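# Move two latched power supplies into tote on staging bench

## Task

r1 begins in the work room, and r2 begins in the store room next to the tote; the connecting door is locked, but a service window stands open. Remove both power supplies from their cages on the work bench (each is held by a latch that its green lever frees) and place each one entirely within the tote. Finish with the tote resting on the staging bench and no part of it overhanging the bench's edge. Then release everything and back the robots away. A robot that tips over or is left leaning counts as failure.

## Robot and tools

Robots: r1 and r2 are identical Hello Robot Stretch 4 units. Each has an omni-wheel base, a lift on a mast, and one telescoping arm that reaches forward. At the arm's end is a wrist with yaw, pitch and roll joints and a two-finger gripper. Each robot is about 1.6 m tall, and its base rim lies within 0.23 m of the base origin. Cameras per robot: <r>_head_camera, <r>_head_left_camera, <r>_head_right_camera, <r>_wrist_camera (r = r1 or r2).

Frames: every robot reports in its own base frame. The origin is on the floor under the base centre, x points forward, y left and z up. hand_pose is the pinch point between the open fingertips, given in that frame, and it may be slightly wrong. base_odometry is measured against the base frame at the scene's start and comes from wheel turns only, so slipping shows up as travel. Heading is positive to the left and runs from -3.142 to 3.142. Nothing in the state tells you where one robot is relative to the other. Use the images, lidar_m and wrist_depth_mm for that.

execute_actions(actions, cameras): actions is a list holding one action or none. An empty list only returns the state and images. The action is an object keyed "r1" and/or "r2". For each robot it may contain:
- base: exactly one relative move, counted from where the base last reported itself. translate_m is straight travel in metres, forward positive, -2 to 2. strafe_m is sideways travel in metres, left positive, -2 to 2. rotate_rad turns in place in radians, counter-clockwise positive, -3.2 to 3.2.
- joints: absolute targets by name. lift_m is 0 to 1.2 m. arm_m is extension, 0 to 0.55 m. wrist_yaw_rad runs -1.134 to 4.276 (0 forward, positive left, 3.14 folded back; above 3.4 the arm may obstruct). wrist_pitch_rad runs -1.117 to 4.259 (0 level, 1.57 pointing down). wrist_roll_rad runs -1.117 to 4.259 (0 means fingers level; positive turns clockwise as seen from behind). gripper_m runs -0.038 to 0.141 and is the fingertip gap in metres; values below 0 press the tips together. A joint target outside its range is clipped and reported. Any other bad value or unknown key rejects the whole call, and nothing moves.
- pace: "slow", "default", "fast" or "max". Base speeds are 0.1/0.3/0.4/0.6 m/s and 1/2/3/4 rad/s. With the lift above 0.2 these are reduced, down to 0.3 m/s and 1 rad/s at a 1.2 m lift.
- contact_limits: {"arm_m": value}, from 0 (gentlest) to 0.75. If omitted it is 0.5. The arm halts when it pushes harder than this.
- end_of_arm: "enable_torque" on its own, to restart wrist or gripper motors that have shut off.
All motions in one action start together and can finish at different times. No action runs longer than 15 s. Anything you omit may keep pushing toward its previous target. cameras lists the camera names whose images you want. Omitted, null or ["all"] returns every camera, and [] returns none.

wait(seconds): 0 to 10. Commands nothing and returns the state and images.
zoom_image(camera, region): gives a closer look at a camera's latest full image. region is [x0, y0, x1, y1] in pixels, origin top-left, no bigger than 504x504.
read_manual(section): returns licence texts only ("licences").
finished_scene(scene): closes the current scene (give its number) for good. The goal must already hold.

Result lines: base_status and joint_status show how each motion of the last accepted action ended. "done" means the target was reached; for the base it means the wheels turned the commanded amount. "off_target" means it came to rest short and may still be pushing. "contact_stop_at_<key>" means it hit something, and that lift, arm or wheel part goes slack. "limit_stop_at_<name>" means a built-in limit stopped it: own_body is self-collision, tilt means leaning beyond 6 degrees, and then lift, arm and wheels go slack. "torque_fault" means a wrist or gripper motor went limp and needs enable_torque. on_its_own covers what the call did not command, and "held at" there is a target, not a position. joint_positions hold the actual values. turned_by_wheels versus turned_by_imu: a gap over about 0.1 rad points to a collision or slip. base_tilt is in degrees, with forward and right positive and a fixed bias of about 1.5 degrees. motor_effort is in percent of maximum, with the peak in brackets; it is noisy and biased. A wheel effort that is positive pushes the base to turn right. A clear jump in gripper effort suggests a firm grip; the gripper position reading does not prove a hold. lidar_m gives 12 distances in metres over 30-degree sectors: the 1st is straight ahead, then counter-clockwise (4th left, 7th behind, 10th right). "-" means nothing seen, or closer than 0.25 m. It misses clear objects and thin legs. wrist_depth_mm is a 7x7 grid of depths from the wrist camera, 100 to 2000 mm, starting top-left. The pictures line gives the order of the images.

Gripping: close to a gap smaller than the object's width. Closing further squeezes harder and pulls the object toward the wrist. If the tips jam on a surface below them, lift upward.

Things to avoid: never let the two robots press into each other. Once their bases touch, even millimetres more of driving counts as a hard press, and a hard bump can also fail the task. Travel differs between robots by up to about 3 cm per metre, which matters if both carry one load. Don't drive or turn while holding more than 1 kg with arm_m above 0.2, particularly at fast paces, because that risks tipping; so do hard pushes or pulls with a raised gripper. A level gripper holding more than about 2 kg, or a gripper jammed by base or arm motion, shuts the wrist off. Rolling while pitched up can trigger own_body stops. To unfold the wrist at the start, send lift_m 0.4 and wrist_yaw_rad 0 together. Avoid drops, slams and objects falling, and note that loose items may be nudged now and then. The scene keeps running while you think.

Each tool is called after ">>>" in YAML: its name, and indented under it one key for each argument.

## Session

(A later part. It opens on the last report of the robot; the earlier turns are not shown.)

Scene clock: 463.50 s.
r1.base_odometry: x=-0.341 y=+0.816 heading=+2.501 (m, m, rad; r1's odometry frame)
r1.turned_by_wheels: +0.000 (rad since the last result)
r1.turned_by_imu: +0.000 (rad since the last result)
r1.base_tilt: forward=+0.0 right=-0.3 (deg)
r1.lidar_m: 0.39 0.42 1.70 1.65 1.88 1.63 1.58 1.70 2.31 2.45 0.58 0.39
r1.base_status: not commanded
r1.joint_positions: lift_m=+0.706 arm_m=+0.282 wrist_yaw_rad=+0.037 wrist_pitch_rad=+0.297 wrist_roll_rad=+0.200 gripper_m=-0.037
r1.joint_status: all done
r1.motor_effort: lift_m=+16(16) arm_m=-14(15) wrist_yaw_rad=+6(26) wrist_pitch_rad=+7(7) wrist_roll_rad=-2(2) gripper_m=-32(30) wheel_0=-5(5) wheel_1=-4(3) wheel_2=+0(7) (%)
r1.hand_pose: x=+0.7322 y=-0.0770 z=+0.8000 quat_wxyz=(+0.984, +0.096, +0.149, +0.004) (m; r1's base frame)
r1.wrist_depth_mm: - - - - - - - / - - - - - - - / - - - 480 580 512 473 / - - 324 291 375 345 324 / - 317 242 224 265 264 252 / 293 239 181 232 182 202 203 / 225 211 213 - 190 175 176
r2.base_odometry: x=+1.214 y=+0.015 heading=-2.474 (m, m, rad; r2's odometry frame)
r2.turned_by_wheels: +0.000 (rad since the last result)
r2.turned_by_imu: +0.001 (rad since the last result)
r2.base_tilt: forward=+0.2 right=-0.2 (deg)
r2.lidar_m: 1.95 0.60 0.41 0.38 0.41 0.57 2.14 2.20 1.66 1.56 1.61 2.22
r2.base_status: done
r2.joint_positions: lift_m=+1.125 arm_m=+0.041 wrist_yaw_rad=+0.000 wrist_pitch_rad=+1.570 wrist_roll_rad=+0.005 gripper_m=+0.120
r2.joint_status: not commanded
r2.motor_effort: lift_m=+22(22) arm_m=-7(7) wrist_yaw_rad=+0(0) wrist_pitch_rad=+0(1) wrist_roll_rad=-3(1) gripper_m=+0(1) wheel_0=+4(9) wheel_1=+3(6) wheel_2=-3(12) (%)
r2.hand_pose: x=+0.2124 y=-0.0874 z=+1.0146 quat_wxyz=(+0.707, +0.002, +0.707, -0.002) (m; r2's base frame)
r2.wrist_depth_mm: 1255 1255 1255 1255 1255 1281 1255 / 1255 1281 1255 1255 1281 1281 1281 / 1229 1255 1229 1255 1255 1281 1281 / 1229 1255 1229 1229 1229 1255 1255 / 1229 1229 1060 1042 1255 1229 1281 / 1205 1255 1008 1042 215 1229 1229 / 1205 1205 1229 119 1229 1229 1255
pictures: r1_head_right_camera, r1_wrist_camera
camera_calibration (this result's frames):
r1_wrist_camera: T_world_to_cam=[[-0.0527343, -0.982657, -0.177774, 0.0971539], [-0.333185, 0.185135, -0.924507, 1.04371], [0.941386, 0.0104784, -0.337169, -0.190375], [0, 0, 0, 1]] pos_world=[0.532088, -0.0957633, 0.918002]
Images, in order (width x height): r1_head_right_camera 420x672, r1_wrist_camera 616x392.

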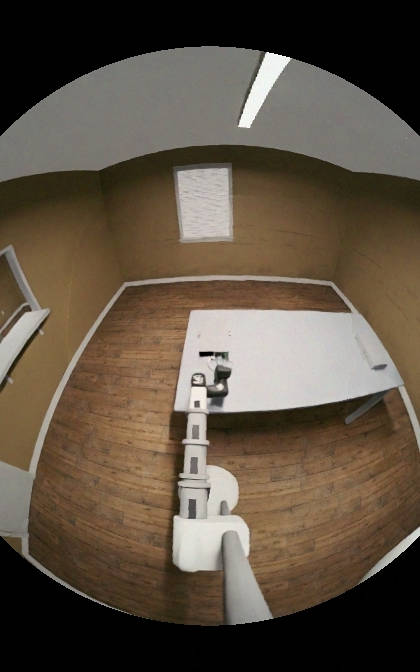

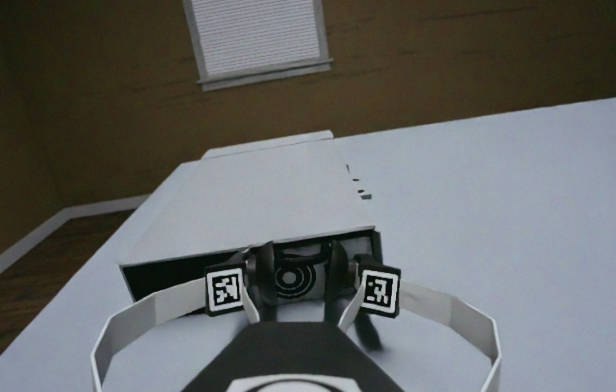

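>>> execute_actions:
  actions:
    - {"r1":{"joints":{"arm_m":0.277},"pace":"slow"}}
  cameras: ["r1_wrist_camera","r1_head_camera"]

>>> zoom_image:
  camera: "r1_head_camera"
  region: [195, 340, 250, 380]

Scene clock: 464.23 s.
r1.base_odometry: x=-0.341 y=+0.816 heading=+2.501 (m, m, rad; r1's odometry frame)
r1.turned_by_wheels: +0.000 (rad since the last result)
r1.turned_by_imu: +0.000 (rad since the last result)
r1.base_tilt: forward=-0.1 right=-0.3 (deg)
r1.lidar_m: 0.40 0.43 1.70 1.68 1.91 1.62 1.56 1.66 2.32 2.43 0.56 0.41
r1.base_status: not commanded
r1.joint_positions: lift_m=+0.706 arm_m=+0.280 wrist_yaw_rad=+0.039 wrist_pitch_rad=+0.297 wrist_roll_rad=+0.200 gripper_m=-0.037
r1.joint_status: all done
r1.motor_effort: lift_m=+17(17) arm_m=-15(16) wrist_yaw_rad=+1(5) wrist_pitch_rad=+7(8) wrist_roll_rad=-1(1) gripper_m=-33(33) wheel_0=-7(7) wheel_1=-4(4) wheel_2=+2(3) (%)
r1.hand_pose: x=+0.7296 y=-0.0766 z=+0.7999 quat_wxyz=(+0.984, +0.096, +0.149, +0.004) (m; r1's base frame)
r1.wrist_depth_mm: - - - - - - - / - - - - - - - / - - - 477 569 508 469 / - - 322 289 370 343 324 / - 312 240 230 265 263 250 / 290 238 181 229 181 201 202 / 224 209 211 - 190 175 175
r2.base_odometry: x=+1.214 y=+0.015 heading=-2.474 (m, m, rad; r2's odometry frame)
r2.turned_by_wheels: +0.000 (rad since the last result)
r2.turned_by_imu: +0.000 (rad since the last result)
r2.base_tilt: forward=+0.1 right=-0.2 (deg)
r2.lidar_m: 1.94 0.60 0.40 0.38 0.39 0.56 2.13 2.20 1.67 1.56 1.59 2.21
r2.base_status: not commanded
r2.joint_positions: lift_m=+1.125 arm_m=+0.041 wrist_yaw_rad=+0.000 wrist_pitch_rad=+1.570 wrist_roll_rad=+0.005 gripper_m=+0.120
r2.joint_status: not commanded
r2.motor_effort: lift_m=+22(22) arm_m=-7(7) wrist_yaw_rad=+0(0) wrist_pitch_rad=+1(0) wrist_roll_rad=-2(3) gripper_m=+0(1) wheel_0=+4(4) wheel_1=+3(3) wheel_2=-3(3) (%)
r2.hand_pose: x=+0.2124 y=-0.0874 z=+1.0146 quat_wxyz=(+0.707, +0.002, +0.707, -0.002) (m; r2's base frame)
r2.wrist_depth_mm: 1255 1255 1255 1255 1255 1281 1281 / 1255 1255 1255 1255 1281 1281 1281 / 1255 1255 1255 1255 1255 1255 1281 / 1229 1255 1229 1255 1255 1255 1255 / 1205 1229 1042 1025 1255 1255 1255 / 1255 1229 1025 1025 216 1255 1255 / 1229 1229 1205 119 1229 1229 1255
pictures: r1_head_camera, r1_wrist_camera
camera_calibration (this result's frames):
r1_wrist_camera: T_world_to_cam=[[-0.0513513, -0.982689, -0.178002, 0.0965776], [-0.333473, 0.184879, -0.924454, 1.04283], [0.94136, 0.0118869, -0.337194, -0.187838], [0, 0, 0, 1]] pos_world=[0.529539, -0.0956595, 0.917904]
Images, in order (width x height): r1_head_camera 420x560, r1_wrist_camera 616x392.

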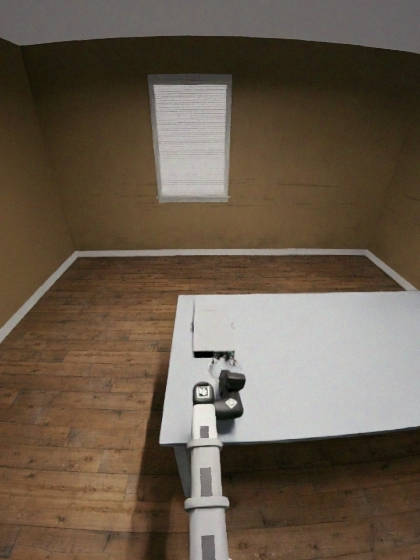

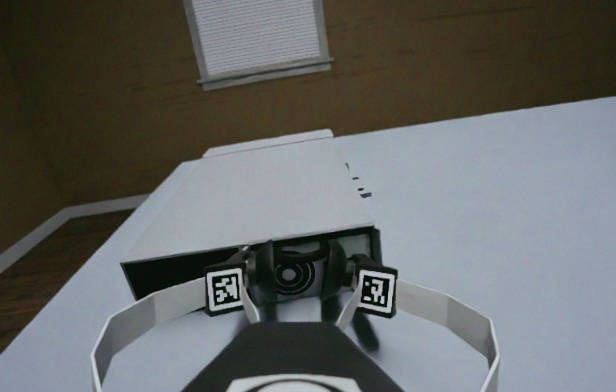

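Region (195, 340, 250, 380) of r1_head_camera's 420x560 image, scaled by 9.164, with more detail than that image has; it fills the top 367 rows of this view, and the rest is white.

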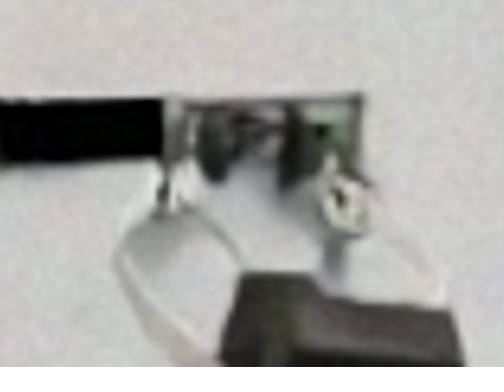

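>>> execute_actions:
  actions:
    - {"r1":{"joints":{"arm_m":0.262,"gripper_m":0.043,"lift_m":0.715},"pace":"slow"},"r2":{"base":{"translate_m":0.6},"pace":"fast"}}
  cameras: ["r1_wrist_camera"]

>>> zoom_image:
  camera: "r1_wrist_camera"
  region: [190, 200, 410, 330]

Scene clock: 467.80 s.
r1.base_odometry: x=-0.341 y=+0.816 heading=+2.502 (m, m, rad; r1's odometry frame)
r1.turned_by_wheels: +0.001 (rad since the last result)
r1.turned_by_imu: +0.002 (rad since the last result)
r1.base_tilt: forward=+0.0 right=-0.4 (deg)
r1.lidar_m: 0.40 0.42 1.69 1.67 1.92 1.64 1.56 1.67 2.35 2.45 0.55 0.41
r1.base_status: not commanded
r1.joint_positions: lift_m=+0.715 arm_m=+0.263 wrist_yaw_rad=+0.043 wrist_pitch_rad=+0.302 wrist_roll_rad=+0.200 gripper_m=+0.043
r1.joint_status: all done
r1.motor_effort: lift_m=+22(24) arm_m=-7(13) wrist_yaw_rad=-9(19) wrist_pitch_rad=-7(28) wrist_roll_rad=-1(1) gripper_m=+0(30) wheel_0=+3(7) wheel_1=+1(4) wheel_2=+1(3) (%)
r1.hand_pose: x=+0.7130 y=-0.0755 z=+0.8072 quat_wxyz=(+0.984, +0.096, +0.152, +0.006) (m; r1's base frame)
r1.wrist_depth_mm: - - - - - - - / - - - - - - - / - - - 488 585 521 477 / - - 340 306 382 355 336 / - 351 259 251 264 273 259 / 1576 268 196 191 182 219 211 / 234 218 222 - 190 184 181
r2.base_odometry: x=+0.743 y=-0.356 heading=-2.473 (m, m, rad; r2's odometry frame)
r2.turned_by_wheels: +0.000 (rad since the last result)
r2.turned_by_imu: +0.002 (rad since the last result)
r2.base_tilt: forward=+0.1 right=-0.2 (deg)
r2.lidar_m: 1.34 1.36 2.18 0.68 0.44 0.57 1.55 2.31 1.68 1.54 1.60 1.60
r2.base_status: done
r2.joint_positions: lift_m=+1.125 arm_m=+0.041 wrist_yaw_rad=+0.000 wrist_pitch_rad=+1.570 wrist_roll_rad=+0.005 gripper_m=+0.120
r2.joint_status: not commanded
r2.motor_effort: lift_m=+22(22) arm_m=-7(7) wrist_yaw_rad=+0(0) wrist_pitch_rad=+0(0) wrist_roll_rad=-3(3) gripper_m=-1(1) wheel_0=+4(9) wheel_1=+3(6) wheel_2=-3(12) (%)
r2.hand_pose: x=+0.2124 y=-0.0874 z=+1.0146 quat_wxyz=(+0.707, +0.002, +0.707, -0.002) (m; r2's base frame)
r2.wrist_depth_mm: 1255 1255 1255 1255 1255 1281 1281 / 1255 1255 1281 1255 1281 1281 1255 / 1255 1229 1255 1255 1255 1281 1281 / 1229 1229 1255 1255 1255 1255 1281 / 1229 1255 1060 1042 1255 1255 1255 / 1229 1255 1025 1025 216 1255 1255 / 1205 1229 1255 119 1255 1255 1281
pictures: r1_wrist_camera
camera_calibration (this result's frames):
r1_wrist_camera: T_world_to_cam=[[-0.0480533, -0.982946, -0.177503, 0.0953825], [-0.338528, 0.183218, -0.922947, 1.04612], [0.939729, 0.015739, -0.341559, -0.164761], [0, 0, 0, 1]] pos_world=[0.513554, -0.0953182, 0.926167]
Images, in order (width x height): r1_wrist_camera 616x392.

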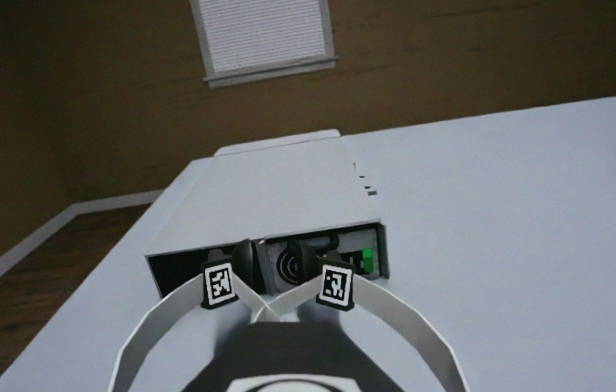

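Region (190, 200, 410, 330) of r1_wrist_camera's 616x392 image, scaled by 2.291; it fills the top 298 rows of this view, and the rest is white.

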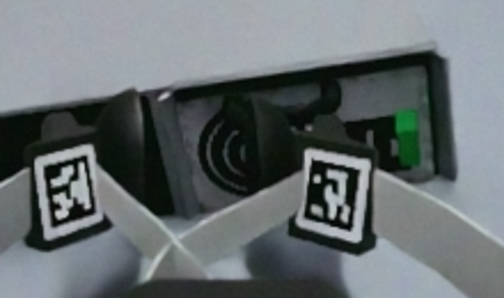

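Slipped anyway; retract clear.

>>> execute_actions:
  actions:
    - {"r1":{"joints":{"arm_m":0.24},"pace":"slow"},"r2":{"base":{"translate_m":0.14},"pace":"fast"}}
  cameras: ["r1_wrist_camera"]

>>> zoom_image:
  camera: "r1_wrist_camera"
  region: [190, 200, 410, 330]

Scene clock: 469.67 s.
r1.base_odometry: x=-0.341 y=+0.816 heading=+2.502 (m, m, rad; r1's odometry frame)
r1.turned_by_wheels: +0.000 (rad since the last result)
r1.turned_by_imu: +0.000 (rad since the last result)
r1.base_tilt: forward=+0.0 right=-0.3 (deg)
r1.lidar_m: 0.39 0.46 1.69 1.67 1.90 1.66 1.58 1.65 2.33 2.45 0.57 0.41
r1.base_status: not commanded
r1.joint_positions: lift_m=+0.715 arm_m=+0.242 wrist_yaw_rad=+0.040 wrist_pitch_rad=+0.302 wrist_roll_rad=+0.200 gripper_m=+0.043
r1.joint_status: all done
r1.motor_effort: lift_m=+22(22) arm_m=-9(10) wrist_yaw_rad=-3(13) wrist_pitch_rad=-8(13) wrist_roll_rad=-1(1) gripper_m=-3(2) wheel_0=+0(3) wheel_1=-1(1) wheel_2=+0(1) (%)
r1.hand_pose: x=+0.6912 y=-0.0763 z=+0.8072 quat_wxyz=(+0.984, +0.096, +0.152, +0.005) (m; r1's base frame)
r1.wrist_depth_mm: - - - - - - - / - - - - - - - / - - - 500 591 517 477 / - - 338 304 384 357 336 / - 343 277 274 276 273 258 / 1576 273 198 233 197 220 209 / 234 216 222 - 196 182 181
r2.base_odometry: x=+0.633 y=-0.443 heading=-2.473 (m, m, rad; r2's odometry frame)
r2.turned_by_wheels: +0.000 (rad since the last result)
r2.turned_by_imu: +0.001 (rad since the last result)
r2.base_tilt: forward=+0.1 right=-0.3 (deg)
r2.lidar_m: 1.21 1.24 1.98 3.13 0.50 0.61 1.54 2.30 1.65 1.54 1.60 1.41
r2.base_status: done
r2.joint_positions: lift_m=+1.125 arm_m=+0.041 wrist_yaw_rad=+0.000 wrist_pitch_rad=+1.570 wrist_roll_rad=+0.005 gripper_m=+0.120
r2.joint_status: not commanded
r2.motor_effort: lift_m=+22(22) arm_m=-7(7) wrist_yaw_rad=+0(0) wrist_pitch_rad=-1(1) wrist_roll_rad=-4(2) gripper_m=+0(1) wheel_0=+3(7) wheel_1=+1(8) wheel_2=-2(12) (%)
r2.hand_pose: x=+0.2124 y=-0.0874 z=+1.0146 quat_wxyz=(+0.707, +0.002, +0.707, -0.002) (m; r2's base frame)
r2.wrist_depth_mm: 1255 1255 1281 1255 1255 1281 1255 / 1229 1255 1255 1255 1255 1281 1281 / 1255 1255 1229 1229 1281 1255 1281 / 1229 1229 1229 1255 1255 1281 1255 / 1229 1229 1078 1025 1229 1255 1255 / 1229 1255 1042 1025 216 1255 1255 / 1229 1255 1229 119 1255 1255 1255
pictures: r1_wrist_camera
camera_calibration (this result's frames):
r1_wrist_camera: T_world_to_cam=[[-0.0509474, -0.982805, -0.177477, 0.0955203], [-0.338206, 0.184186, -0.922872, 1.03863], [0.939692, 0.0130058, -0.341774, -0.144272], [0, 0, 0, 1]] pos_world=[0.49171, -0.0955481, 0.926171]
Images, in order (width x height): r1_wrist_camera 616x392.

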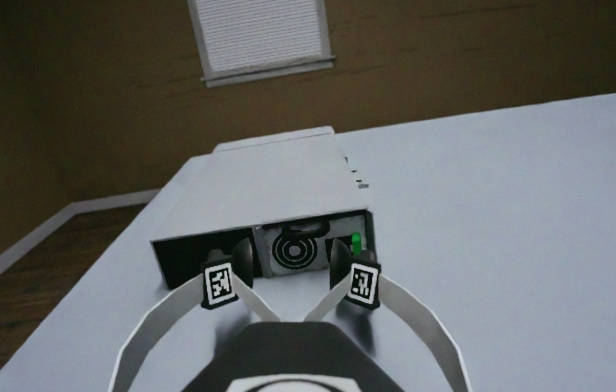

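Region (190, 200, 410, 330) of r1_wrist_camera's 616x392 image, scaled by 2.291; it fills the top 298 rows of this view, and the rest is white.

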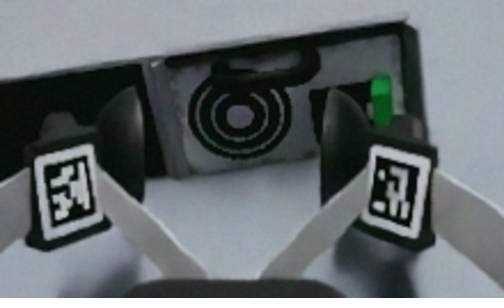

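>>> execute_actions:
  actions:
    - {"r1":{"base":{"rotate_rad":-0.011},"joints":{"gripper_m":0.038,"lift_m":0.716},"pace":"slow"},"r2":{"base":{"translate_m":0.1},"pace":"fast"}}
  cameras: []

>>> execute_actions:
  actions:
    - {"r1":{"joints":{"arm_m":0.258},"pace":"slow"},"r2":{"base":{"translate_m":0.05},"pace":"fast"}}
  cameras: ["r1_wrist_camera"]

>>> zoom_image:
  camera: "r1_wrist_camera"
  region: [190, 200, 410, 330]

Scene clock: 471.60 s.
r1.base_odometry: x=-0.341 y=+0.816 heading=+2.490 (m, m, rad; r1's odometry frame)
r1.turned_by_wheels: -0.011 (rad since the last result)
r1.turned_by_imu: -0.011 (rad since the last result)
r1.base_tilt: forward=-0.1 right=-0.4 (deg)
r1.lidar_m: 0.39 0.40 1.70 1.68 1.92 1.64 1.56 1.66 2.26 2.42 0.58 0.41
r1.base_status: done
r1.joint_positions: lift_m=+0.716 arm_m=+0.242 wrist_yaw_rad=+0.040 wrist_pitch_rad=+0.302 wrist_roll_rad=+0.200 gripper_m=+0.038
r1.joint_status: all done
r1.motor_effort: lift_m=+23(23) arm_m=-9(9) wrist_yaw_rad=-1(2) wrist_pitch_rad=-8(8) wrist_roll_rad=-1(3) gripper_m=-3(6) wheel_0=+0(4) wheel_1=+0(2) wheel_2=-1(2) (%)
r1.hand_pose: x=+0.6912 y=-0.0763 z=+0.8081 quat_wxyz=(+0.984, +0.096, +0.152, +0.005) (m; r1's base frame)
r1.wrist_depth_mm: - - - - - - - / - - - - - - - / - - - 521 597 525 477 / - - 338 307 392 359 336 / - 340 276 274 283 273 260 / 312 274 189 234 195 221 211 / 235 220 223 - 196 184 181
r2.base_odometry: x=+0.555 y=-0.505 heading=-2.473 (m, m, rad; r2's odometry frame)
r2.turned_by_wheels: +0.001 (rad since the last result)
r2.turned_by_imu: +0.001 (rad since the last result)
r2.base_tilt: forward=+0.2 right=-0.2 (deg)
r2.lidar_m: 1.11 1.12 1.52 3.16 0.57 0.57 1.65 2.28 1.61 1.54 1.61 1.35
r2.base_status: done
r2.joint_positions: lift_m=+1.125 arm_m=+0.041 wrist_yaw_rad=+0.000 wrist_pitch_rad=+1.570 wrist_roll_rad=+0.005 gripper_m=+0.120
r2.joint_status: not commanded
r2.motor_effort: lift_m=+22(22) arm_m=-7(7) wrist_yaw_rad=+0(0) wrist_pitch_rad=+0(0) wrist_roll_rad=-3(3) gripper_m=+0(1) wheel_0=+4(7) wheel_1=+3(5) wheel_2=-1(11) (%)
r2.hand_pose: x=+0.2124 y=-0.0874 z=+1.0146 quat_wxyz=(+0.707, +0.002, +0.707, -0.002) (m; r2's base frame)
r2.wrist_depth_mm: 1255 1229 1255 1255 1281 1281 1255 / 1255 1255 1255 1281 1255 1255 1281 / 1255 1229 1255 1255 1229 1281 1281 / 1229 1255 1255 1255 1281 1255 1281 / 1229 1229 1060 1042 1255 1255 1281 / 1229 1255 1008 1025 216 1255 1281 / 1229 1229 1229 119 1255 1255 1255
pictures: none
No camera images: the call's "cameras" was empty. Leave "cameras" out to get every camera's image.

Scene clock: 472.73 s.
r1.base_odometry: x=-0.341 y=+0.816 heading=+2.490 (m, m, rad; r1's odometry frame)
r1.turned_by_wheels: +0.000 (rad since the last result)
r1.turned_by_imu: +0.000 (rad since the last result)
r1.base_tilt: forward=-0.1 right=-0.4 (deg)
r1.lidar_m: 0.39 0.41 1.70 1.67 1.86 1.63 1.57 1.65 2.31 2.43 0.57 0.41
r1.base_status: not commanded
r1.joint_positions: lift_m=+0.716 arm_m=+0.256 wrist_yaw_rad=+0.040 wrist_pitch_rad=+0.302 wrist_roll_rad=+0.200 gripper_m=+0.038
r1.joint_status: all done
r1.motor_effort: lift_m=+23(23) arm_m=+9(11) wrist_yaw_rad=-3(2) wrist_pitch_rad=-7(8) wrist_roll_rad=+1(3) gripper_m=-3(5) wheel_0=+0(0) wheel_1=+0(0) wheel_2=-1(1) (%)
r1.hand_pose: x=+0.7060 y=-0.0763 z=+0.8081 quat_wxyz=(+0.984, +0.096, +0.152, +0.005) (m; r1's base frame)
r1.wrist_depth_mm: - - - - - - - / - - - - - - - / - - - 521 585 525 480 / - - 342 309 392 359 338 / - 336 264 260 286 274 259 / 309 271 190 234 194 220 211 / 235 219 223 - 196 183 182
r2.base_odometry: x=+0.516 y=-0.536 heading=-2.472 (m, m, rad; r2's odometry frame)
r2.turned_by_wheels: +0.000 (rad since the last result)
r2.turned_by_imu: +0.001 (rad since the last result)
r2.base_tilt: forward=+0.1 right=-0.2 (deg)
r2.lidar_m: 1.13 1.07 1.45 3.15 0.63 0.61 1.64 2.27 1.62 1.52 1.63 1.26
r2.base_status: done
r2.joint_positions: lift_m=+1.125 arm_m=+0.041 wrist_yaw_rad=+0.000 wrist_pitch_rad=+1.570 wrist_roll_rad=+0.005 gripper_m=+0.120
r2.joint_status: not commanded
r2.motor_effort: lift_m=+22(22) arm_m=-7(7) wrist_yaw_rad=+0(0) wrist_pitch_rad=+0(0) wrist_roll_rad=-5(2) gripper_m=-1(2) wheel_0=+4(7) wheel_1=+3(7) wheel_2=-1(11) (%)
r2.hand_pose: x=+0.2124 y=-0.0874 z=+1.0146 quat_wxyz=(+0.707, +0.002, +0.707, -0.002) (m; r2's base frame)
r2.wrist_depth_mm: 1229 1255 1255 1255 1281 1255 1281 / 1255 1255 1229 1229 1281 1255 1281 / 1255 1255 1255 1255 1255 1255 1281 / 1205 1229 1255 1229 1229 1255 1255 / 1229 1229 1060 1025 1255 1229 1255 / 1229 1229 1025 1042 215 1255 1255 / 1229 1229 1229 119 1229 1255 1255
pictures: r1_wrist_camera
camera_calibration (this result's frames):
r1_wrist_camera: T_world_to_cam=[[-0.0511187, -0.982796, -0.177477, 0.0965091], [-0.338174, 0.184245, -0.922872, 1.04447], [0.939694, 0.0128419, -0.341774, -0.157889], [0, 0, 0, 1]] pos_world=[0.506513, -0.0955619, 0.927078]
Images, in order (width x height): r1_wrist_camera 616x392.

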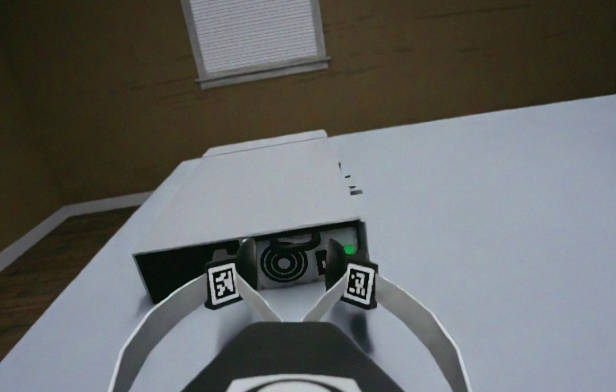

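Region (190, 200, 410, 330) of r1_wrist_camera's 616x392 image, scaled by 2.291; it fills the top 298 rows of this view, and the rest is white.

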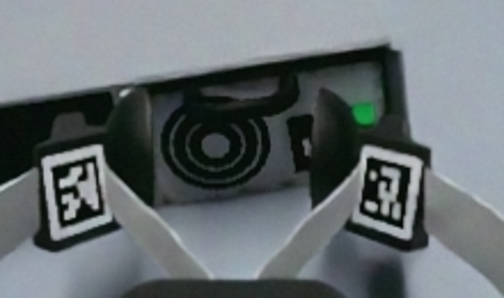

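>>> execute_actions:
  actions:
    - {"r1":{"base":{"strafe_m":-0.003},"joints":{"arm_m":0.268},"pace":"slow"},"r2":{"base":{"translate_m":0.05},"pace":"fast"}}
  cameras: ["r1_wrist_camera"]

>>> zoom_image:
  camera: "r1_wrist_camera"
  region: [190, 200, 410, 330]

Scene clock: 474.00 s.
r1.base_odometry: x=-0.339 y=+0.818 heading=+2.490 (m, m, rad; r1's odometry frame)
r1.turned_by_wheels: +0.000 (rad since the last result)
r1.turned_by_imu: +0.000 (rad since the last result)
r1.base_tilt: forward=-0.1 right=-0.4 (deg)
r1.lidar_m: 0.39 0.42 1.71 1.66 1.90 1.64 1.57 1.66 2.31 2.41 0.57 0.42
r1.base_status: done
r1.joint_positions: lift_m=+0.716 arm_m=+0.266 wrist_yaw_rad=+0.040 wrist_pitch_rad=+0.302 wrist_roll_rad=+0.200 gripper_m=+0.038
r1.joint_status: all done
r1.motor_effort: lift_m=+23(23) arm_m=+9(7) wrist_yaw_rad=-1(2) wrist_pitch_rad=-8(7) wrist_roll_rad=-1(1) gripper_m=-3(4) wheel_0=+1(4) wheel_1=-2(5) wheel_2=+0(1) (%)
r1.hand_pose: x=+0.7160 y=-0.0763 z=+0.8081 quat_wxyz=(+0.984, +0.096, +0.152, +0.005) (m; r1's base frame)
r1.wrist_depth_mm: - - - - - - - / - - - - - - - / - - - 574 585 525 484 / - - 338 304 394 359 338 / - 327 253 252 283 273 260 / 304 268 189 234 195 220 211 / 235 219 223 - 196 183 181
r2.base_odometry: x=+0.477 y=-0.567 heading=-2.472 (m, m, rad; r2's odometry frame)
r2.turned_by_wheels: +0.000 (rad since the last result)
r2.turned_by_imu: +0.001 (rad since the last result)
r2.base_tilt: forward=+0.1 right=-0.2 (deg)
r2.lidar_m: 1.14 1.04 1.42 3.16 0.74 0.65 1.64 2.29 1.60 1.55 1.60 1.25
r2.base_status: done
r2.joint_positions: lift_m=+1.125 arm_m=+0.041 wrist_yaw_rad=+0.000 wrist_pitch_rad=+1.570 wrist_roll_rad=+0.005 gripper_m=+0.120
r2.joint_status: not commanded
r2.motor_effort: lift_m=+22(22) arm_m=-7(8) wrist_yaw_rad=+0(0) wrist_pitch_rad=+0(1) wrist_roll_rad=-1(3) gripper_m=-1(2) wheel_0=+4(9) wheel_1=+3(5) wheel_2=-3(11) (%)
r2.hand_pose: x=+0.2124 y=-0.0874 z=+1.0146 quat_wxyz=(+0.707, +0.002, +0.707, -0.002) (m; r2's base frame)
r2.wrist_depth_mm: 1255 1255 1255 1255 1281 1281 1281 / 1229 1255 1255 1255 1255 1255 1255 / 1281 1229 1255 1281 1229 1255 1281 / 1229 1229 1255 1255 1281 1255 1281 / 1229 1255 1042 1025 1229 1281 1281 / 1255 1255 1025 1025 215 1255 1255 / 1229 1229 1229 119 1229 1255 1255
pictures: r1_wrist_camera
camera_calibration (this result's frames):
r1_wrist_camera: T_world_to_cam=[[-0.0511188, -0.982796, -0.177477, 0.0970207], [-0.338174, 0.184245, -0.922872, 1.04785], [0.939694, 0.0128419, -0.341774, -0.167289], [0, 0, 0, 1]] pos_world=[0.516517, -0.0955619, 0.927078]
Images, in order (width x height): r1_wrist_camera 616x392.

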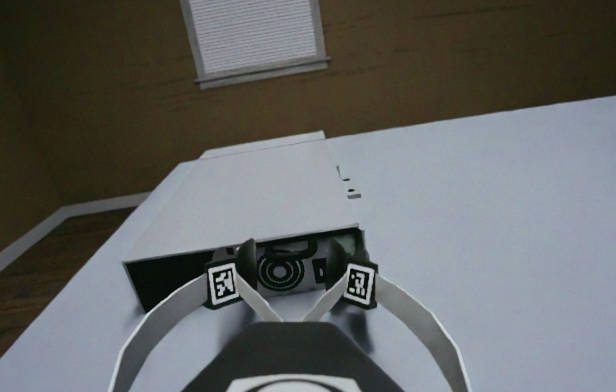

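Region (190, 200, 410, 330) of r1_wrist_camera's 616x392 image, scaled by 2.291; it fills the top 298 rows of this view, and the rest is white.

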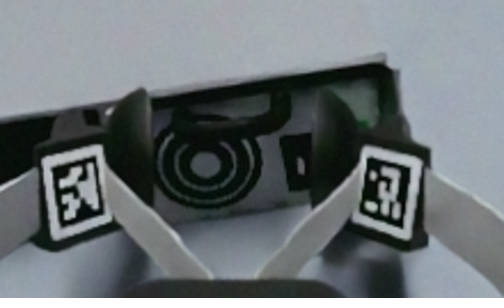

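>>> execute_actions:
  actions:
    - {"r1":{"joints":{"arm_m":0.277},"pace":"slow"},"r2":{"base":{"translate_m":0.05},"pace":"fast"}}
  cameras: ["r1_wrist_camera"]

>>> zoom_image:
  camera: "r1_wrist_camera"
  region: [190, 200, 410, 330]

Scene clock: 475.27 s.
r1.base_odometry: x=-0.339 y=+0.818 heading=+2.490 (m, m, rad; r1's odometry frame)
r1.turned_by_wheels: +0.000 (rad since the last result)
r1.turned_by_imu: +0.000 (rad since the last result)
r1.base_tilt: forward=-0.1 right=-0.4 (deg)
r1.lidar_m: 0.39 0.44 1.70 1.66 1.88 1.66 1.54 1.66 2.29 2.44 0.56 0.41
r1.base_status: not commanded
r1.joint_positions: lift_m=+0.716 arm_m=+0.275 wrist_yaw_rad=+0.039 wrist_pitch_rad=+0.306 wrist_roll_rad=+0.200 gripper_m=+0.038
r1.joint_status: all done
r1.motor_effort: lift_m=+23(23) arm_m=+13(13) wrist_yaw_rad=+3(2) wrist_pitch_rad=-17(18) wrist_roll_rad=+0(1) gripper_m=-2(4) wheel_0=+1(1) wheel_1=+0(2) wheel_2=-2(2) (%)
r1.hand_pose: x=+0.7239 y=-0.0767 z=+0.8070 quat_wxyz=(+0.983, +0.096, +0.154, +0.004) (m; r1's base frame)
r1.wrist_depth_mm: - - - - - - - / - - - - - - - / - - - 508 574 508 469 / - - 332 300 387 349 330 / - 306 245 242 281 268 254 / 297 263 196 230 194 217 208 / 231 216 219 - 191 181 180
r2.base_odometry: x=+0.438 y=-0.598 heading=-2.471 (m, m, rad; r2's odometry frame)
r2.turned_by_wheels: +0.000 (rad since the last result)
r2.turned_by_imu: +0.001 (rad since the last result)
r2.base_tilt: forward=+0.1 right=-0.2 (deg)
r2.lidar_m: 1.15 0.97 1.36 3.16 0.81 0.69 1.67 2.27 1.60 1.53 1.63 1.20
r2.base_status: done
r2.joint_positions: lift_m=+1.125 arm_m=+0.041 wrist_yaw_rad=+0.000 wrist_pitch_rad=+1.570 wrist_roll_rad=+0.005 gripper_m=+0.120
r2.joint_status: not commanded
r2.motor_effort: lift_m=+22(22) arm_m=-7(7) wrist_yaw_rad=+0(0) wrist_pitch_rad=+0(0) wrist_roll_rad=-4(3) gripper_m=-1(1) wheel_0=+4(9) wheel_1=+2(6) wheel_2=-2(12) (%)
r2.hand_pose: x=+0.2124 y=-0.0874 z=+1.0146 quat_wxyz=(+0.707, +0.002, +0.707, -0.002) (m; r2's base frame)
r2.wrist_depth_mm: 1281 1255 1229 1255 1281 1255 1281 / 1229 1255 1255 1229 1255 1255 1281 / 1229 1255 1255 1255 1255 1255 1281 / 1255 1255 1229 1255 1255 1281 1255 / 1229 1229 1060 1042 1229 1281 1255 / 1255 1229 1025 1025 215 1255 1255 / 1255 1205 1255 119 1229 1255 1255
pictures: r1_wrist_camera
camera_calibration (this result's frames):
r1_wrist_camera: T_world_to_cam=[[-0.0530097, -0.982819, -0.176796, 0.0976719], [-0.341411, 0.184213, -0.921686, 1.05101], [0.938418, 0.0115017, -0.34531, -0.171354], [0, 0, 0, 1]] pos_world=[0.524805, -0.0956447, 0.926797]
Images, in order (width x height): r1_wrist_camera 616x392.

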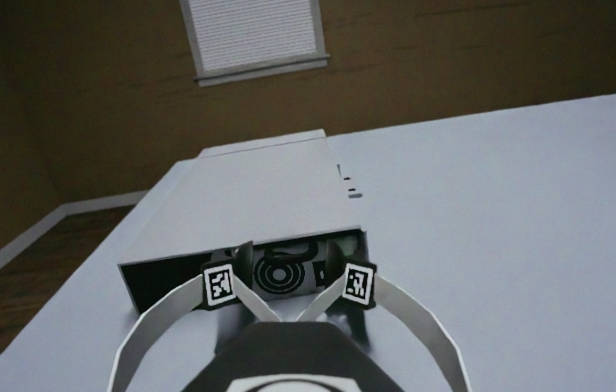

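Region (190, 200, 410, 330) of r1_wrist_camera's 616x392 image, scaled by 2.291; it fills the top 298 rows of this view, and the rest is white.

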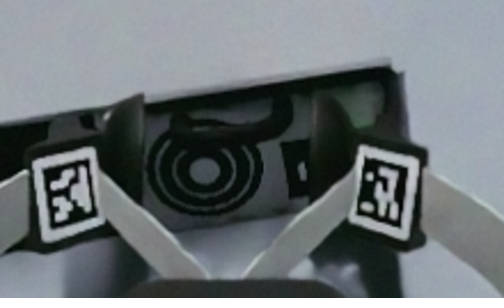

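>>> execute_actions:
  actions:
    - {"r1":{"base":{"strafe_m":0.004},"joints":{"arm_m":0.280,"gripper_m":0.018,"lift_m":0.713},"pace":"slow"},"r2":{"base":{"translate_m":0.1},"pace":"fast"}}
  cameras: ["r1_wrist_camera"]

>>> zoom_image:
  camera: "r1_wrist_camera"
  region: [190, 200, 410, 330]

Scene clock: 476.93 s.
r1.base_odometry: x=-0.341 y=+0.815 heading=+2.490 (m, m, rad; r1's odometry frame)
r1.turned_by_wheels: +0.000 (rad since the last result)
r1.turned_by_imu: +0.000 (rad since the last result)
r1.base_tilt: forward=+0.0 right=-0.3 (deg)
r1.lidar_m: 0.39 0.41 1.70 1.67 1.89 1.65 1.56 1.66 2.32 2.43 0.56 0.40
r1.base_status: done
r1.joint_positions: lift_m=+0.713 arm_m=+0.278 wrist_yaw_rad=+0.035 wrist_pitch_rad=+0.306 wrist_roll_rad=+0.199 gripper_m=+0.018
r1.joint_status: all done
r1.motor_effort: lift_m=+17(22) arm_m=+11(17) wrist_yaw_rad=+12(17) wrist_pitch_rad=-17(19) wrist_roll_rad=-1(1) gripper_m=-8(9) wheel_0=+1(3) wheel_1=+2(7) wheel_2=-7(7) (%)
r1.hand_pose: x=+0.7269 y=-0.0776 z=+0.8046 quat_wxyz=(+0.984, +0.096, +0.153, +0.002) (m; r1's base frame)
r1.wrist_depth_mm: - - - - - - - / - - - - - - - / - - - 500 569 500 466 / - - 325 294 377 347 325 / - 297 247 238 277 265 254 / 289 259 190 225 187 216 205 / 229 211 218 - 191 177 178
r2.base_odometry: x=+0.359 y=-0.660 heading=-2.471 (m, m, rad; r2's odometry frame)
r2.turned_by_wheels: +0.000 (rad since the last result)
r2.turned_by_imu: +0.001 (rad since the last result)
r2.base_tilt: forward=+0.1 right=-0.2 (deg)
r2.lidar_m: 1.06 0.89 1.17 3.17 0.91 0.77 1.66 2.27 1.61 1.54 1.47 1.09
r2.base_status: done
r2.joint_positions: lift_m=+1.125 arm_m=+0.041 wrist_yaw_rad=+0.000 wrist_pitch_rad=+1.570 wrist_roll_rad=+0.005 gripper_m=+0.120
r2.joint_status: not commanded
r2.motor_effort: lift_m=+22(22) arm_m=-7(7) wrist_yaw_rad=+0(0) wrist_pitch_rad=-1(0) wrist_roll_rad=-4(5) gripper_m=-1(1) wheel_0=+3(9) wheel_1=+2(7) wheel_2=-1(14) (%)
r2.hand_pose: x=+0.2124 y=-0.0874 z=+1.0146 quat_wxyz=(+0.707, +0.002, +0.707, -0.002) (m; r2's base frame)
r2.wrist_depth_mm: 1255 1255 1255 1255 1281 1281 1281 / 1255 1255 1255 1255 1255 1281 1281 / 1229 1229 1229 1281 1255 1281 1281 / 1229 1229 1229 1229 1255 1255 1281 / 1205 1229 1060 1042 1255 1255 1281 / 1255 1229 1025 1025 216 1255 1255 / 1229 1255 1255 119 1255 1255 1281
pictures: r1_wrist_camera
camera_calibration (this result's frames):
r1_wrist_camera: T_world_to_cam=[[-0.0560147, -0.982708, -0.176486, 0.0984728], [-0.340531, 0.184969, -0.921859, 1.04956], [0.938563, 0.00846141, -0.345004, -0.175587], [0, 0, 0, 1]] pos_world=[0.527724, -0.0958805, 0.92435]
Images, in order (width x height): r1_wrist_camera 616x392.

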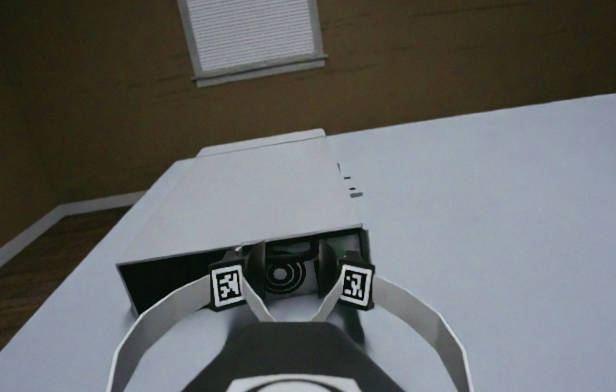

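Region (190, 200, 410, 330) of r1_wrist_camera's 616x392 image, scaled by 2.291; it fills the top 298 rows of this view, and the rest is white.

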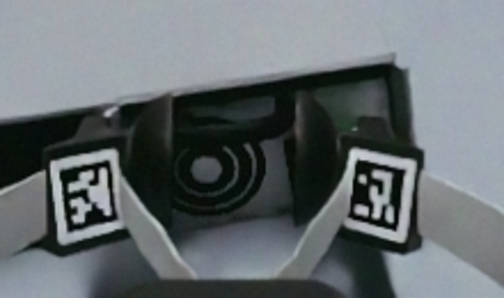

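Lever is trapped left of the nub. Close further.

>>> execute_actions:
  actions:
    - {"r1":{"joints":{"arm_m":0.288,"gripper_m":-0.012,"lift_m":0.710},"pace":"slow"},"r2":{"base":{"translate_m":0.15},"pace":"fast"}}
  cameras: ["r1_wrist_camera"]

>>> zoom_image:
  camera: "r1_wrist_camera"
  region: [190, 200, 410, 330]

Scene clock: 478.83 s.
r1.base_odometry: x=-0.341 y=+0.815 heading=+2.490 (m, m, rad; r1's odometry frame)
r1.turned_by_wheels: +0.000 (rad since the last result)
r1.turned_by_imu: +0.000 (rad since the last result)
r1.base_tilt: forward=-0.1 right=-0.3 (deg)
r1.lidar_m: 0.40 0.41 1.69 1.67 1.91 1.64 1.56 1.65 2.33 2.43 0.58 0.39
r1.base_status: not commanded
r1.joint_positions: lift_m=+0.710 arm_m=+0.286 wrist_yaw_rad=+0.035 wrist_pitch_rad=+0.307 wrist_roll_rad=+0.199 gripper_m=-0.011
r1.joint_status: all done
r1.motor_effort: lift_m=+17(15) arm_m=+12(18) wrist_yaw_rad=+13(24) wrist_pitch_rad=-19(20) wrist_roll_rad=-1(2) gripper_m=-21(20) wheel_0=+1(3) wheel_1=+2(3) wheel_2=-7(10) (%)
r1.hand_pose: x=+0.7347 y=-0.0777 z=+0.8014 quat_wxyz=(+0.983, +0.096, +0.154, +0.002) (m; r1's base frame)
r1.wrist_depth_mm: - - - - - - - / - - - - - - - / - - - 488 549 488 459 / - - 312 286 373 343 320 / - 273 233 231 267 260 249 / 283 236 185 229 185 208 202 / 224 210 212 - 189 175 174
r2.base_odometry: x=+0.242 y=-0.753 heading=-2.471 (m, m, rad; r2's odometry frame)
r2.turned_by_wheels: +0.000 (rad since the last result)
r2.turned_by_imu: +0.001 (rad since the last result)
r2.base_tilt: forward=+0.1 right=-0.2 (deg)
r2.lidar_m: 0.88 0.74 0.95 3.16 1.14 0.91 1.65 2.27 1.63 1.53 1.32 0.94
r2.base_status: done
r2.joint_positions: lift_m=+1.125 arm_m=+0.041 wrist_yaw_rad=+0.000 wrist_pitch_rad=+1.570 wrist_roll_rad=+0.005 gripper_m=+0.120
r2.joint_status: not commanded
r2.motor_effort: lift_m=+22(22) arm_m=-7(7) wrist_yaw_rad=+0(0) wrist_pitch_rad=-1(1) wrist_roll_rad=-3(3) gripper_m=-1(1) wheel_0=+2(10) wheel_1=+1(6) wheel_2=-2(12) (%)
r2.hand_pose: x=+0.2124 y=-0.0874 z=+1.0146 quat_wxyz=(+0.707, +0.002, +0.707, -0.002) (m; r2's base frame)
r2.wrist_depth_mm: 1255 1255 1255 1255 1255 1255 1281 / 1255 1255 1255 1255 1281 1308 1255 / 1229 1229 1255 1255 1281 1281 1281 / 1255 1255 1229 1255 1255 1281 1281 / 1255 1229 1042 1042 1255 1255 1255 / 1229 1255 1025 1025 215 1255 1281 / 1205 1229 1255 119 1229 1255 1255
pictures: r1_wrist_camera
camera_calibration (this result's frames):
r1_wrist_camera: T_world_to_cam=[[-0.056543, -0.98269, -0.176419, 0.0985691], [-0.34114, 0.185083, -0.921612, 1.04956], [0.93831, 0.00807283, -0.3457, -0.183341], [0, 0, 0, 1]] pos_world=[0.535649, -0.0959115, 0.921291]
Images, in order (width x height): r1_wrist_camera 616x392.

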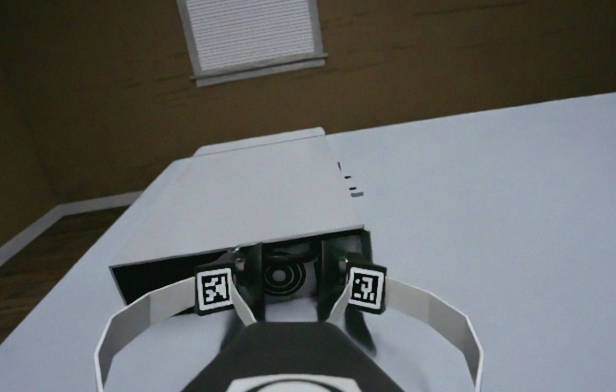

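Region (190, 200, 410, 330) of r1_wrist_camera's 616x392 image, scaled by 2.291; it fills the top 298 rows of this view, and the rest is white.

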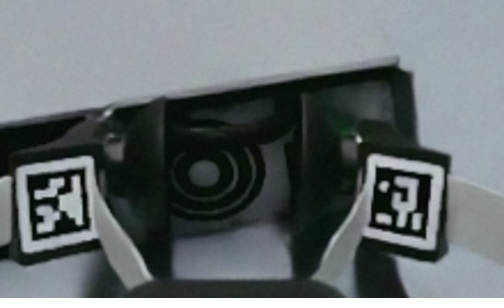

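>>> execute_actions:
  actions:
    - {"r1":{"joints":{"arm_m":0.294,"gripper_m":-0.038,"lift_m":0.707},"pace":"slow"},"r2":{"base":{"translate_m":0.15},"pace":"fast"}}
  cameras: ["r1_wrist_camera"]

>>> execute_actions:
  actions:
    - {"r1":{"base":{"strafe_m":0.003},"joints":{"arm_m":0.286,"lift_m":0.705},"pace":"slow"},"r2":{"base":{"translate_m":0.15},"pace":"fast"}}
  cameras: ["r1_wrist_camera"]

>>> zoom_image:
  camera: "r1_wrist_camera"
  region: [190, 200, 410, 330]

Scene clock: 480.77 s.
r1.base_odometry: x=-0.341 y=+0.815 heading=+2.490 (m, m, rad; r1's odometry frame)
r1.turned_by_wheels: +0.000 (rad since the last result)
r1.turned_by_imu: +0.000 (rad since the last result)
r1.base_tilt: forward=+0.0 right=-0.4 (deg)
r1.lidar_m: 0.38 0.42 1.70 1.65 1.87 1.63 1.57 1.64 2.31 2.43 0.59 0.43
r1.base_status: not commanded
r1.joint_positions: lift_m=+0.707 arm_m=+0.292 wrist_yaw_rad=+0.034 wrist_pitch_rad=+0.306 wrist_roll_rad=+0.200 gripper_m=-0.037
r1.joint_status: all done
r1.on_its_own: wrist_yaw_rad is at rest, and its effort (+14) is outside its rest range (-13 to +13)
r1.motor_effort: lift_m=+16(15) arm_m=+13(20) wrist_yaw_rad=+14(22) wrist_pitch_rad=-18(19) wrist_roll_rad=-1(0) gripper_m=-22(26) wheel_0=+3(3) wheel_1=+3(3) wheel_2=-8(9) (%)
r1.hand_pose: x=+0.7405 y=-0.0779 z=+0.7986 quat_wxyz=(+0.983, +0.096, +0.153, +0.002) (m; r1's base frame)
r1.wrist_depth_mm: - - - - - - - / - - - - - - - / - - - 473 544 484 455 / - - 307 279 366 336 314 / - 264 226 224 263 256 245 / 278 166 195 225 184 201 198 / 220 208 209 - 187 173 172
r2.base_odometry: x=+0.125 y=-0.846 heading=-2.471 (m, m, rad; r2's odometry frame)
r2.turned_by_wheels: +0.000 (rad since the last result)
r2.turned_by_imu: +0.001 (rad since the last result)
r2.base_tilt: forward=+0.1 right=-0.1 (deg)
r2.lidar_m: 0.76 0.64 0.76 2.88 1.38 1.04 1.66 2.29 1.60 1.54 1.09 0.80
r2.base_status: done
r2.joint_positions: lift_m=+1.125 arm_m=+0.041 wrist_yaw_rad=+0.000 wrist_pitch_rad=+1.570 wrist_roll_rad=+0.005 gripper_m=+0.120
r2.joint_status: not commanded
r2.motor_effort: lift_m=+22(22) arm_m=-7(7) wrist_yaw_rad=+0(0) wrist_pitch_rad=+0(1) wrist_roll_rad=-2(3) gripper_m=+0(0) wheel_0=+4(8) wheel_1=+2(7) wheel_2=-1(13) (%)
r2.hand_pose: x=+0.2124 y=-0.0874 z=+1.0146 quat_wxyz=(+0.707, +0.002, +0.707, -0.002) (m; r2's base frame)
r2.wrist_depth_mm: 1042 1042 1060 1078 1078 1078 1118 / 1229 1255 1255 1255 1255 1281 1281 / 1229 1229 1255 1255 1281 1255 1281 / 1229 1255 1229 1255 1229 1255 1229 / 1255 1229 1060 1042 1255 1255 1255 / 1229 1229 1025 1042 215 1255 1255 / 1205 1229 1255 119 1255 1255 1281
pictures: r1_wrist_camera
camera_calibration (this result's frames):
r1_wrist_camera: T_world_to_cam=[[-0.0572408, -0.982605, -0.176668, 0.0989252], [-0.340672, 0.185561, -0.921688, 1.04869], [0.938438, 0.00742766, -0.345368, -0.190162], [0, 0, 0, 1]] pos_world=[0.541378, -0.0959799, 0.918369]
Images, in order (width x height): r1_wrist_camera 616x392.

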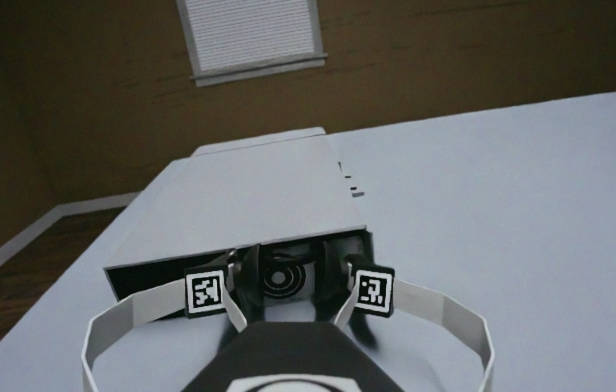

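Scene clock: 482.53 s.
r1.base_odometry: x=-0.343 y=+0.812 heading=+2.490 (m, m, rad; r1's odometry frame)
r1.turned_by_wheels: +0.000 (rad since the last result)
r1.turned_by_imu: +0.000 (rad since the last result)
r1.base_tilt: forward=-0.1 right=-0.3 (deg)
r1.lidar_m: 0.40 0.42 1.70 1.67 1.90 1.65 1.56 1.64 2.29 2.44 0.54 0.39
r1.base_status: done
r1.joint_positions: lift_m=+0.705 arm_m=+0.288 wrist_yaw_rad=+0.038 wrist_pitch_rad=+0.301 wrist_roll_rad=+0.200 gripper_m=-0.037
r1.joint_status: all done
r1.motor_effort: lift_m=+17(16) arm_m=-11(12) wrist_yaw_rad=+4(19) wrist_pitch_rad=-3(18) wrist_roll_rad=+0(0) gripper_m=-29(30) wheel_0=-2(2) wheel_1=+1(5) wheel_2=-2(6) (%)
r1.hand_pose: x=+0.7375 y=-0.0769 z=+0.7980 quat_wxyz=(+0.984, +0.096, +0.151, +0.004) (m; r1's base frame)
r1.wrist_depth_mm: - - - - - - - / - - - - - - - / - - - 492 549 492 459 / - - 309 283 370 338 315 / - 289 229 227 260 257 247 / 278 232 181 224 184 202 199 / 220 206 208 - 186 173 172
r2.base_odometry: x=+0.007 y=-0.939 heading=-2.470 (m, m, rad; r2's odometry frame)
r2.turned_by_wheels: +0.000 (rad since the last result)
r2.turned_by_imu: +0.001 (rad since the last result)
r2.base_tilt: forward=+0.1 right=-0.2 (deg)
r2.lidar_m: 0.60 0.48 0.55 2.32 1.57 1.19 1.63 2.25 1.62 1.54 0.87 0.64
r2.base_status: done
r2.joint_positions: lift_m=+1.125 arm_m=+0.041 wrist_yaw_rad=+0.000 wrist_pitch_rad=+1.570 wrist_roll_rad=+0.005 gripper_m=+0.120
r2.joint_status: not commanded
r2.motor_effort: lift_m=+22(22) arm_m=-7(7) wrist_yaw_rad=+0(0) wrist_pitch_rad=+0(0) wrist_roll_rad=-2(2) gripper_m=+0(1) wheel_0=+4(7) wheel_1=+3(6) wheel_2=-3(14) (%)
r2.hand_pose: x=+0.2124 y=-0.0874 z=+1.0146 quat_wxyz=(+0.707, +0.002, +0.707, -0.002) (m; r2's base frame)
r2.wrist_depth_mm: 741 750 759 759 778 759 768 / 1060 1078 1118 1118 1118 1138 1182 / 1229 1255 1229 1255 1255 1255 1281 / 1229 1281 1255 1255 1255 1255 1281 / 1205 1229 1042 1025 1255 1255 1281 / 1255 1255 1042 1025 216 1281 1281 / 1255 1229 1229 119 1229 1255 1255
pictures: r1_wrist_camera
camera_calibration (this result's frames):
r1_wrist_camera: T_world_to_cam=[[-0.052689, -0.982761, -0.177215, 0.0967437], [-0.336531, 0.184555, -0.92341, 1.04515], [0.940197, 0.0109846, -0.340453, -0.192546], [0, 0, 0, 1]] pos_world=[0.537855, -0.0956975, 0.916698]
Images, in order (width x height): r1_wrist_camera 616x392.

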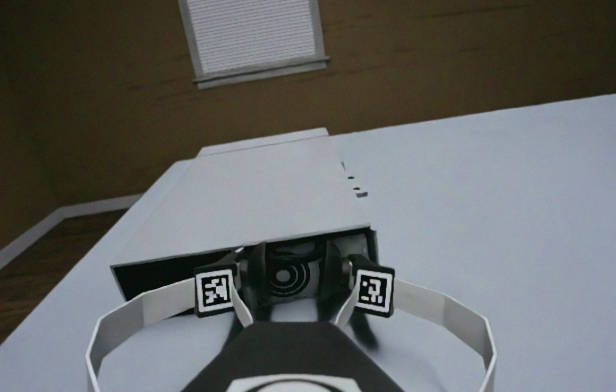

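Region (190, 200, 410, 330) of r1_wrist_camera's 616x392 image, scaled by 2.291; it fills the top 298 rows of this view, and the rest is white.

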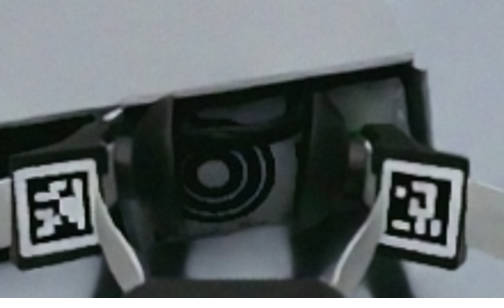

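>>> execute_actions:
  actions:
    - {"r1":{"joints":{"arm_m":0.282},"pace":"slow"}}
  cameras: ["r1_wrist_camera"]

>>> execute_actions:
  actions:
    - {"r1":{"joints":{"arm_m":0.279},"pace":"slow"}}
  cameras: ["r1_wrist_camera"]

>>> zoom_image:
  camera: "r1_wrist_camera"
  region: [190, 200, 410, 330]

Scene clock: 483.37 s.
r1.base_odometry: x=-0.343 y=+0.812 heading=+2.490 (m, m, rad; r1's odometry frame)
r1.turned_by_wheels: +0.000 (rad since the last result)
r1.turned_by_imu: +0.000 (rad since the last result)
r1.base_tilt: forward=+0.0 right=-0.3 (deg)
r1.lidar_m: 0.39 0.43 1.68 1.67 1.87 1.65 1.57 1.62 2.29 2.42 0.57 0.43
r1.base_status: not commanded
r1.joint_positions: lift_m=+0.705 arm_m=+0.284 wrist_yaw_rad=+0.041 wrist_pitch_rad=+0.300 wrist_roll_rad=+0.200 gripper_m=-0.037
r1.joint_status: all done
r1.motor_effort: lift_m=+17(18) arm_m=-14(16) wrist_yaw_rad=-5(4) wrist_pitch_rad=+1(4) wrist_roll_rad=-2(3) gripper_m=-31(30) wheel_0=-3(3) wheel_1=+0(1) wheel_2=+2(2) (%)
r1.hand_pose: x=+0.7343 y=-0.0760 z=+0.7983 quat_wxyz=(+0.984, +0.096, +0.151, +0.005) (m; r1's base frame)
r1.wrist_depth_mm: - - - - - - - / - - - - - - - / - - - 469 554 496 462 / - - 314 282 368 338 317 / - 281 239 229 260 258 246 / 279 233 183 224 181 202 198 / 221 208 208 - 186 173 172
r2.base_odometry: x=+0.007 y=-0.939 heading=-2.470 (m, m, rad; r2's odometry frame)
r2.turned_by_wheels: +0.000 (rad since the last result)
r2.turned_by_imu: +0.000 (rad since the last result)
r2.base_tilt: forward=+0.1 right=-0.2 (deg)
r2.lidar_m: 0.58 0.47 0.54 2.31 1.57 1.18 1.64 2.26 1.63 1.53 0.89 0.64
r2.base_status: not commanded
r2.joint_positions: lift_m=+1.125 arm_m=+0.041 wrist_yaw_rad=+0.000 wrist_pitch_rad=+1.570 wrist_roll_rad=+0.005 gripper_m=+0.120
r2.joint_status: not commanded
r2.motor_effort: lift_m=+22(22) arm_m=-7(7) wrist_yaw_rad=+0(0) wrist_pitch_rad=-1(0) wrist_roll_rad=-4(3) gripper_m=-1(0) wheel_0=+4(4) wheel_1=+3(3) wheel_2=-2(3) (%)
r2.hand_pose: x=+0.2124 y=-0.0874 z=+1.0146 quat_wxyz=(+0.707, +0.002, +0.707, -0.002) (m; r2's base frame)
r2.wrist_depth_mm: 741 741 759 768 788 759 778 / 1060 1078 1098 1118 1118 1138 1182 / 1229 1255 1255 1255 1281 1255 1255 / 1229 1229 1229 1229 1255 1229 1255 / 1205 1229 1042 1042 1255 1281 1255 / 1229 1229 1025 1025 215 1255 1255 / 1229 1229 1229 119 1229 1255 1255
pictures: r1_wrist_camera
camera_calibration (this result's frames):
r1_wrist_camera: T_world_to_cam=[[-0.0495364, -0.982823, -0.177776, 0.0956118], [-0.335923, 0.18402, -0.923738, 1.04394], [0.940586, 0.0139605, -0.339269, -0.190391], [0, 0, 0, 1]] pos_world=[0.534498, -0.095478, 0.916729]
Images, in order (width x height): r1_wrist_camera 616x392.

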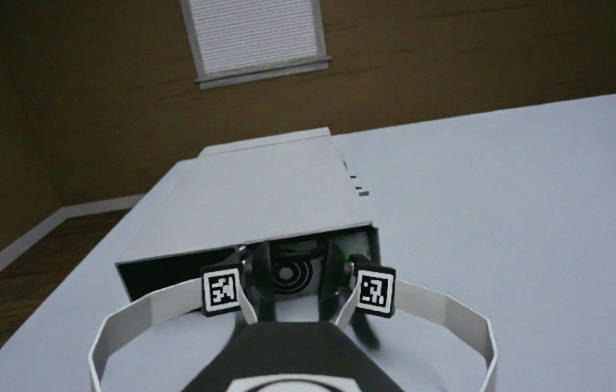

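Scene clock: 484.00 s.
r1.base_odometry: x=-0.343 y=+0.813 heading=+2.490 (m, m, rad; r1's odometry frame)
r1.turned_by_wheels: +0.000 (rad since the last result)
r1.turned_by_imu: +0.000 (rad since the last result)
r1.base_tilt: forward=+0.0 right=-0.3 (deg)
r1.lidar_m: 0.39 0.44 1.69 1.67 1.89 1.58 1.57 1.65 2.30 2.43 0.57 0.42
r1.base_status: not commanded
r1.joint_positions: lift_m=+0.705 arm_m=+0.281 wrist_yaw_rad=+0.042 wrist_pitch_rad=+0.300 wrist_roll_rad=+0.200 gripper_m=-0.037
r1.joint_status: all done
r1.motor_effort: lift_m=+18(18) arm_m=-14(15) wrist_yaw_rad=-7(7) wrist_pitch_rad=-1(1) wrist_roll_rad=-2(2) gripper_m=-31(33) wheel_0=-3(3) wheel_1=-1(1) wheel_2=+3(3) (%)
r1.hand_pose: x=+0.7313 y=-0.0759 z=+0.7981 quat_wxyz=(+0.984, +0.096, +0.151, +0.005) (m; r1's base frame)
r1.wrist_depth_mm: - - - - - - - / - - - - - - - / - - - 469 559 492 459 / - - 310 278 359 338 315 / - 287 240 232 258 256 246 / 278 230 182 222 185 202 196 / 220 207 208 - 186 172 171
r2.base_odometry: x=+0.007 y=-0.939 heading=-2.470 (m, m, rad; r2's odometry frame)
r2.turned_by_wheels: +0.000 (rad since the last result)
r2.turned_by_imu: +0.000 (rad since the last result)
r2.base_tilt: forward=+0.1 right=-0.2 (deg)
r2.lidar_m: 0.61 0.46 0.54 2.35 1.56 1.17 1.63 2.27 1.62 1.55 0.87 0.66
r2.base_status: not commanded
r2.joint_positions: lift_m=+1.125 arm_m=+0.041 wrist_yaw_rad=+0.000 wrist_pitch_rad=+1.570 wrist_roll_rad=+0.005 gripper_m=+0.120
r2.joint_status: not commanded
r2.motor_effort: lift_m=+22(22) arm_m=-7(8) wrist_yaw_rad=+0(0) wrist_pitch_rad=-1(1) wrist_roll_rad=-2(2) gripper_m=+0(1) wheel_0=+4(4) wheel_1=+3(3) wheel_2=-3(3) (%)
r2.hand_pose: x=+0.2124 y=-0.0874 z=+1.0146 quat_wxyz=(+0.707, +0.002, +0.707, -0.002) (m; r2's base frame)
r2.wrist_depth_mm: 741 750 759 768 778 759 768 / 1060 1078 1078 1118 1118 1138 1205 / 1255 1229 1229 1255 1255 1255 1281 / 1255 1229 1229 1255 1255 1255 1229 / 1205 1229 1042 1025 1255 1255 1255 / 1229 1205 1008 1042 216 1255 1281 / 1255 1229 1255 119 1255 1255 1255
pictures: r1_wrist_camera
camera_calibration (this result's frames):
r1_wrist_camera: T_world_to_cam=[[-0.0492277, -0.982821, -0.177876, 0.09541], [-0.336366, 0.184002, -0.92358, 1.04299], [0.940444, 0.0143658, -0.339646, -0.187233], [0, 0, 0, 1]] pos_world=[0.531604, -0.0954513, 0.91666]
Images, in order (width x height): r1_wrist_camera 616x392.

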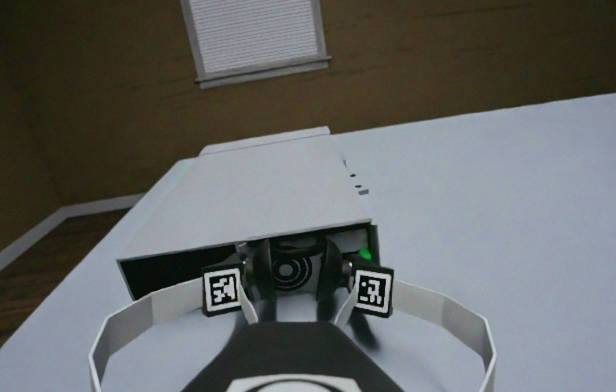

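Region (190, 200, 410, 330) of r1_wrist_camera's 616x392 image, scaled by 2.291; it fills the top 298 rows of this view, and the rest is white.

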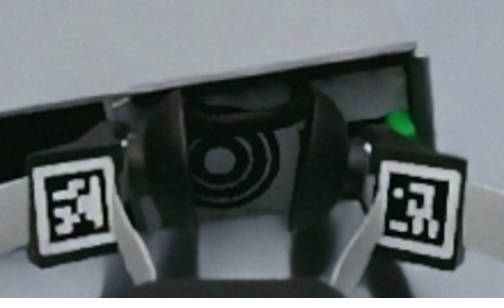

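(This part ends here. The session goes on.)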